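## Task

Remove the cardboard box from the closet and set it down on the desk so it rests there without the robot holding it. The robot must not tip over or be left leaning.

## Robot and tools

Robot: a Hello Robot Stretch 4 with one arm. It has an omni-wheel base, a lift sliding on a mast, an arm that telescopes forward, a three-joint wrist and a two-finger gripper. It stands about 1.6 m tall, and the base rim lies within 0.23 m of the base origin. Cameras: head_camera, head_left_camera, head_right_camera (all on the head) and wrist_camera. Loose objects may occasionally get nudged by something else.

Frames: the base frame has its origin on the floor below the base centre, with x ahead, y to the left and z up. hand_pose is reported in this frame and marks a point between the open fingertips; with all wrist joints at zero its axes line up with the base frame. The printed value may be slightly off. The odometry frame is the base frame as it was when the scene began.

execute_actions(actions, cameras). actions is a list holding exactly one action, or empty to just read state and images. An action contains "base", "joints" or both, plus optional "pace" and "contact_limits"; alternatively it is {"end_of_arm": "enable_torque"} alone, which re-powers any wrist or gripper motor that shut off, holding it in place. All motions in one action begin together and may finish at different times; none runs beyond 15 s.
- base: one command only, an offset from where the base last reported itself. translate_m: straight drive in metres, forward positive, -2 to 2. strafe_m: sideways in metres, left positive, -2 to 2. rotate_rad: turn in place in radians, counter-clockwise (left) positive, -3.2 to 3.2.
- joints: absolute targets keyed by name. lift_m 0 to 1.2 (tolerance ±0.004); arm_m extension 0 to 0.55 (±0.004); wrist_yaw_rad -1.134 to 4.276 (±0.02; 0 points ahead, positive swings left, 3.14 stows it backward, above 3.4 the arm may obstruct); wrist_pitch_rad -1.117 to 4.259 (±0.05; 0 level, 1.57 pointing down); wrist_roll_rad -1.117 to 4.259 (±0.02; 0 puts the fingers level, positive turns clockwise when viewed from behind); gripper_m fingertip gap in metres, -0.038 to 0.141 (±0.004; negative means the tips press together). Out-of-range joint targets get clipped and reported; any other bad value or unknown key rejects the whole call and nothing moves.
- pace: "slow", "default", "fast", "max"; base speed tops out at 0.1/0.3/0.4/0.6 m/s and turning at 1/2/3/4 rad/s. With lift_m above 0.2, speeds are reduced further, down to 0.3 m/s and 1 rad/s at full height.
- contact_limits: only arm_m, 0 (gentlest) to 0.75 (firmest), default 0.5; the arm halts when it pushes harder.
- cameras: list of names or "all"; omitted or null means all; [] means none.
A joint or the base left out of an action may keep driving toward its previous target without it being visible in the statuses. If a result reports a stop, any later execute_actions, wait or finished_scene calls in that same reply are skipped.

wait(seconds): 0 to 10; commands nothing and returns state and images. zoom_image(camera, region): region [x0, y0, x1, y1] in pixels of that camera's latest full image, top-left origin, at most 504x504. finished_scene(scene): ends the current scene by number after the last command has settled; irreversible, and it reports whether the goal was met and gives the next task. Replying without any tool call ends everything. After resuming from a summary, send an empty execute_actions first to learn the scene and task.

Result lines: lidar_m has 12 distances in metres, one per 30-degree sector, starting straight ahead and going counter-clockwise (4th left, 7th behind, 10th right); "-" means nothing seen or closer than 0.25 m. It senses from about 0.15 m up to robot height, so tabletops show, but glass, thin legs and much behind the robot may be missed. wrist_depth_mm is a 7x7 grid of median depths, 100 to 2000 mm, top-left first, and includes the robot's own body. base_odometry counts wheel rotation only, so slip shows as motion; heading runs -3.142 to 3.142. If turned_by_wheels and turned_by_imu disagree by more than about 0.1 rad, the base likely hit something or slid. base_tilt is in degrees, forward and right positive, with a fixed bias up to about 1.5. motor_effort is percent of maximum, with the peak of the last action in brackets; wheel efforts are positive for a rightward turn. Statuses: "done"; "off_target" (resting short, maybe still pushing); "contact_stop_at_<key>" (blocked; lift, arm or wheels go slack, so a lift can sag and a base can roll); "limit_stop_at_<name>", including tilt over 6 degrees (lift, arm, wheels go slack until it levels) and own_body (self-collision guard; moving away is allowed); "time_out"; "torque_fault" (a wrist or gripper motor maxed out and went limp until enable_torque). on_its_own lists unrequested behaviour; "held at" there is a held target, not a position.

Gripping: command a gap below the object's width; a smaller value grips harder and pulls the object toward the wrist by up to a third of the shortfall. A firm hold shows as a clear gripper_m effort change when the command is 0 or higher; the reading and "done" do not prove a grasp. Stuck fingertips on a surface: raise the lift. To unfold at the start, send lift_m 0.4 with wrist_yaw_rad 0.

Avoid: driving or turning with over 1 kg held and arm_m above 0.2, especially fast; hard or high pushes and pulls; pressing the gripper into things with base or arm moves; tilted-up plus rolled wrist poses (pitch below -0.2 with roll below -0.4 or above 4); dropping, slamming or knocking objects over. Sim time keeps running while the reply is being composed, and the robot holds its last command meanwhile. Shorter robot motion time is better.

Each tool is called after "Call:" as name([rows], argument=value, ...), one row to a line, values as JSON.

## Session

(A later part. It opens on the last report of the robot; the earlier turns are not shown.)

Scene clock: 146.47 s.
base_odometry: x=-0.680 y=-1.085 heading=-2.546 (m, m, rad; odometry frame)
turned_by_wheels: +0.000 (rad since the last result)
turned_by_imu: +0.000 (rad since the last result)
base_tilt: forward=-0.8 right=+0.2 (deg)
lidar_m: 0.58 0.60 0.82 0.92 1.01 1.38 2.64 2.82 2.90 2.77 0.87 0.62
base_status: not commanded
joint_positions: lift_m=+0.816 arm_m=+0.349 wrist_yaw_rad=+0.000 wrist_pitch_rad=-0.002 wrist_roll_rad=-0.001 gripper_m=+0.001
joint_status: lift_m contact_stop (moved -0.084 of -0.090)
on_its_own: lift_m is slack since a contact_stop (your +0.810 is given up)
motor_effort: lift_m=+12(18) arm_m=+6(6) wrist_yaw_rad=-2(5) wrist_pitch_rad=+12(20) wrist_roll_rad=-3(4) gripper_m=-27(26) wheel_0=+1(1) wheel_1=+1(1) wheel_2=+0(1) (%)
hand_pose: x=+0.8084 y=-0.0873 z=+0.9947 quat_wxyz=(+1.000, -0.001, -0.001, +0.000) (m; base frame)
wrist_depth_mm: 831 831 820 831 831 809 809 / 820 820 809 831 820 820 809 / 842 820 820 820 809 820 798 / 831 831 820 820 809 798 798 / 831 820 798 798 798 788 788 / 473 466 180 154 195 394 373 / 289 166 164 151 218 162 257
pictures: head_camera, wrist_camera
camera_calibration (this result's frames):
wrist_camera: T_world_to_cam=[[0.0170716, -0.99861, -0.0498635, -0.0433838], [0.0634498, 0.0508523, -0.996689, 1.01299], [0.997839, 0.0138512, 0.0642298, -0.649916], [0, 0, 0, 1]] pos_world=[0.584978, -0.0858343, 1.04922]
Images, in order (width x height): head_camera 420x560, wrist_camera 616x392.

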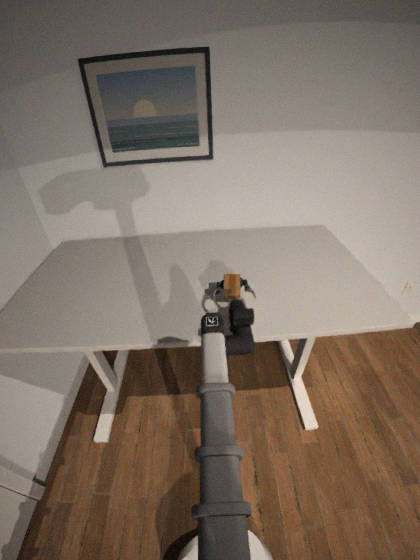

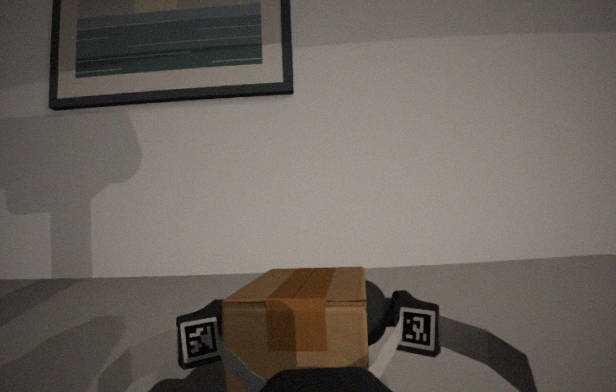

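Landed. Release.

Call:
execute_actions([
  {"joints":{"lift_m":0.822,"gripper_m":0.13}},
], cameras=["wrist_camera"])

Call:
execute_actions([
  {"joints":{"arm_m":0.1}},
], cameras=["head_camera"])

Scene clock: 149.80 s.
base_odometry: x=-0.680 y=-1.085 heading=-2.546 (m, m, rad; odometry frame)
turned_by_wheels: +0.000 (rad since the last result)
turned_by_imu: +0.001 (rad since the last result)
base_tilt: forward=-0.8 right=+0.2 (deg)
lidar_m: 0.57 0.61 0.81 0.91 1.00 1.41 2.62 2.82 2.88 2.78 0.86 0.62
base_status: not commanded
joint_positions: lift_m=+0.822 arm_m=+0.349 wrist_yaw_rad=+0.000 wrist_pitch_rad=+0.004 wrist_roll_rad=-0.002 gripper_m=+0.130
joint_status: all done
motor_effort: lift_m=+20(20) arm_m=+5(6) wrist_yaw_rad=+0(3) wrist_pitch_rad=-4(4) wrist_roll_rad=+1(2) gripper_m=-1(29) wheel_0=+1(1) wheel_1=+1(1) wheel_2=+0(0) (%)
hand_pose: x=+0.8084 y=-0.0874 z=+0.9988 quat_wxyz=(+1.000, -0.001, +0.002, +0.000) (m; base frame)
wrist_depth_mm: 820 820 809 820 820 809 809 / 842 809 798 820 820 809 798 / 831 820 820 820 798 809 798 / 820 820 809 809 809 798 798 / 831 809 809 809 798 778 732 / 445 392 382 213 357 219 353 / 277 265 243 156 238 236 239
pictures: wrist_camera
camera_calibration (this result's frames):
wrist_camera: T_world_to_cam=[[0.0165793, -0.998672, -0.0487711, -0.0439342], [0.0573802, 0.0496478, -0.997117, 1.0223], [0.998215, 0.013733, 0.0581271, -0.644423], [0, 0, 0, 1]] pos_world=[0.585341, -0.0857812, 1.05467]
Images, in order (width x height): wrist_camera 616x392.

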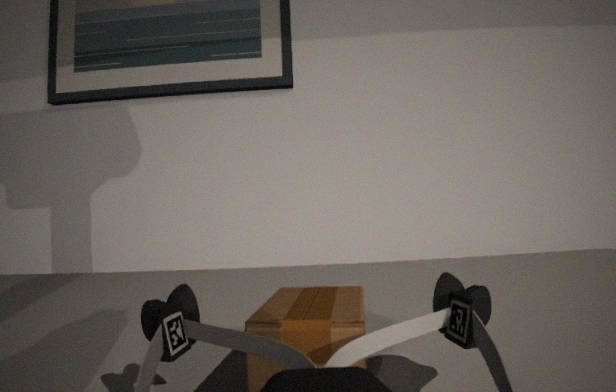

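Scene clock: 151.67 s.
base_odometry: x=-0.680 y=-1.085 heading=-2.546 (m, m, rad; odometry frame)
turned_by_wheels: +0.000 (rad since the last result)
turned_by_imu: +0.000 (rad since the last result)
base_tilt: forward=-0.7 right=+0.0 (deg)
lidar_m: 0.56 0.59 0.81 0.92 1.01 1.40 2.62 2.81 2.89 2.77 0.87 0.63
base_status: not commanded
joint_positions: lift_m=+0.822 arm_m=+0.101 wrist_yaw_rad=+0.000 wrist_pitch_rad=+0.005 wrist_roll_rad=-0.002 gripper_m=+0.130
joint_status: all done
motor_effort: lift_m=+19(20) arm_m=-7(8) wrist_yaw_rad=+0(0) wrist_pitch_rad=-6(7) wrist_roll_rad=+2(2) gripper_m=-2(3) wheel_0=+1(0) wheel_1=+2(1) wheel_2=-1(0) (%)
hand_pose: x=+0.5606 y=-0.0874 z=+0.9986 quat_wxyz=(+1.000, -0.001, +0.003, +0.000) (m; base frame)
wrist_depth_mm: 1078 1078 1060 1060 1078 1060 1060 / 1098 1060 1060 1078 1060 1042 1060 / 1098 1078 1060 1078 1060 1060 1042 / 1078 1078 1078 1060 1042 1042 1042 / 1078 1078 1060 960 904 809 723 / 445 394 382 413 389 217 355 / 277 265 244 156 248 238 242
pictures: head_camera
Images, in order (width x height): head_camera 420x560.

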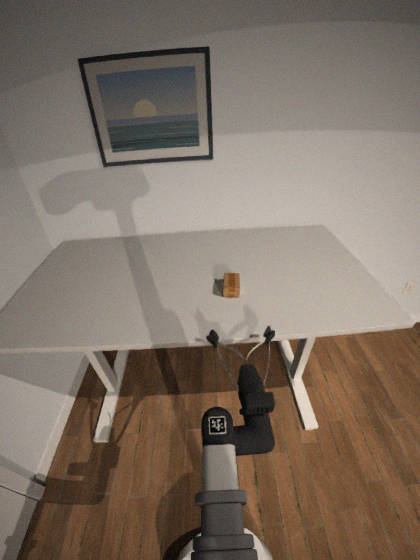

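Call:
finished_scene(scene=1)

The scene is finished: the task was done.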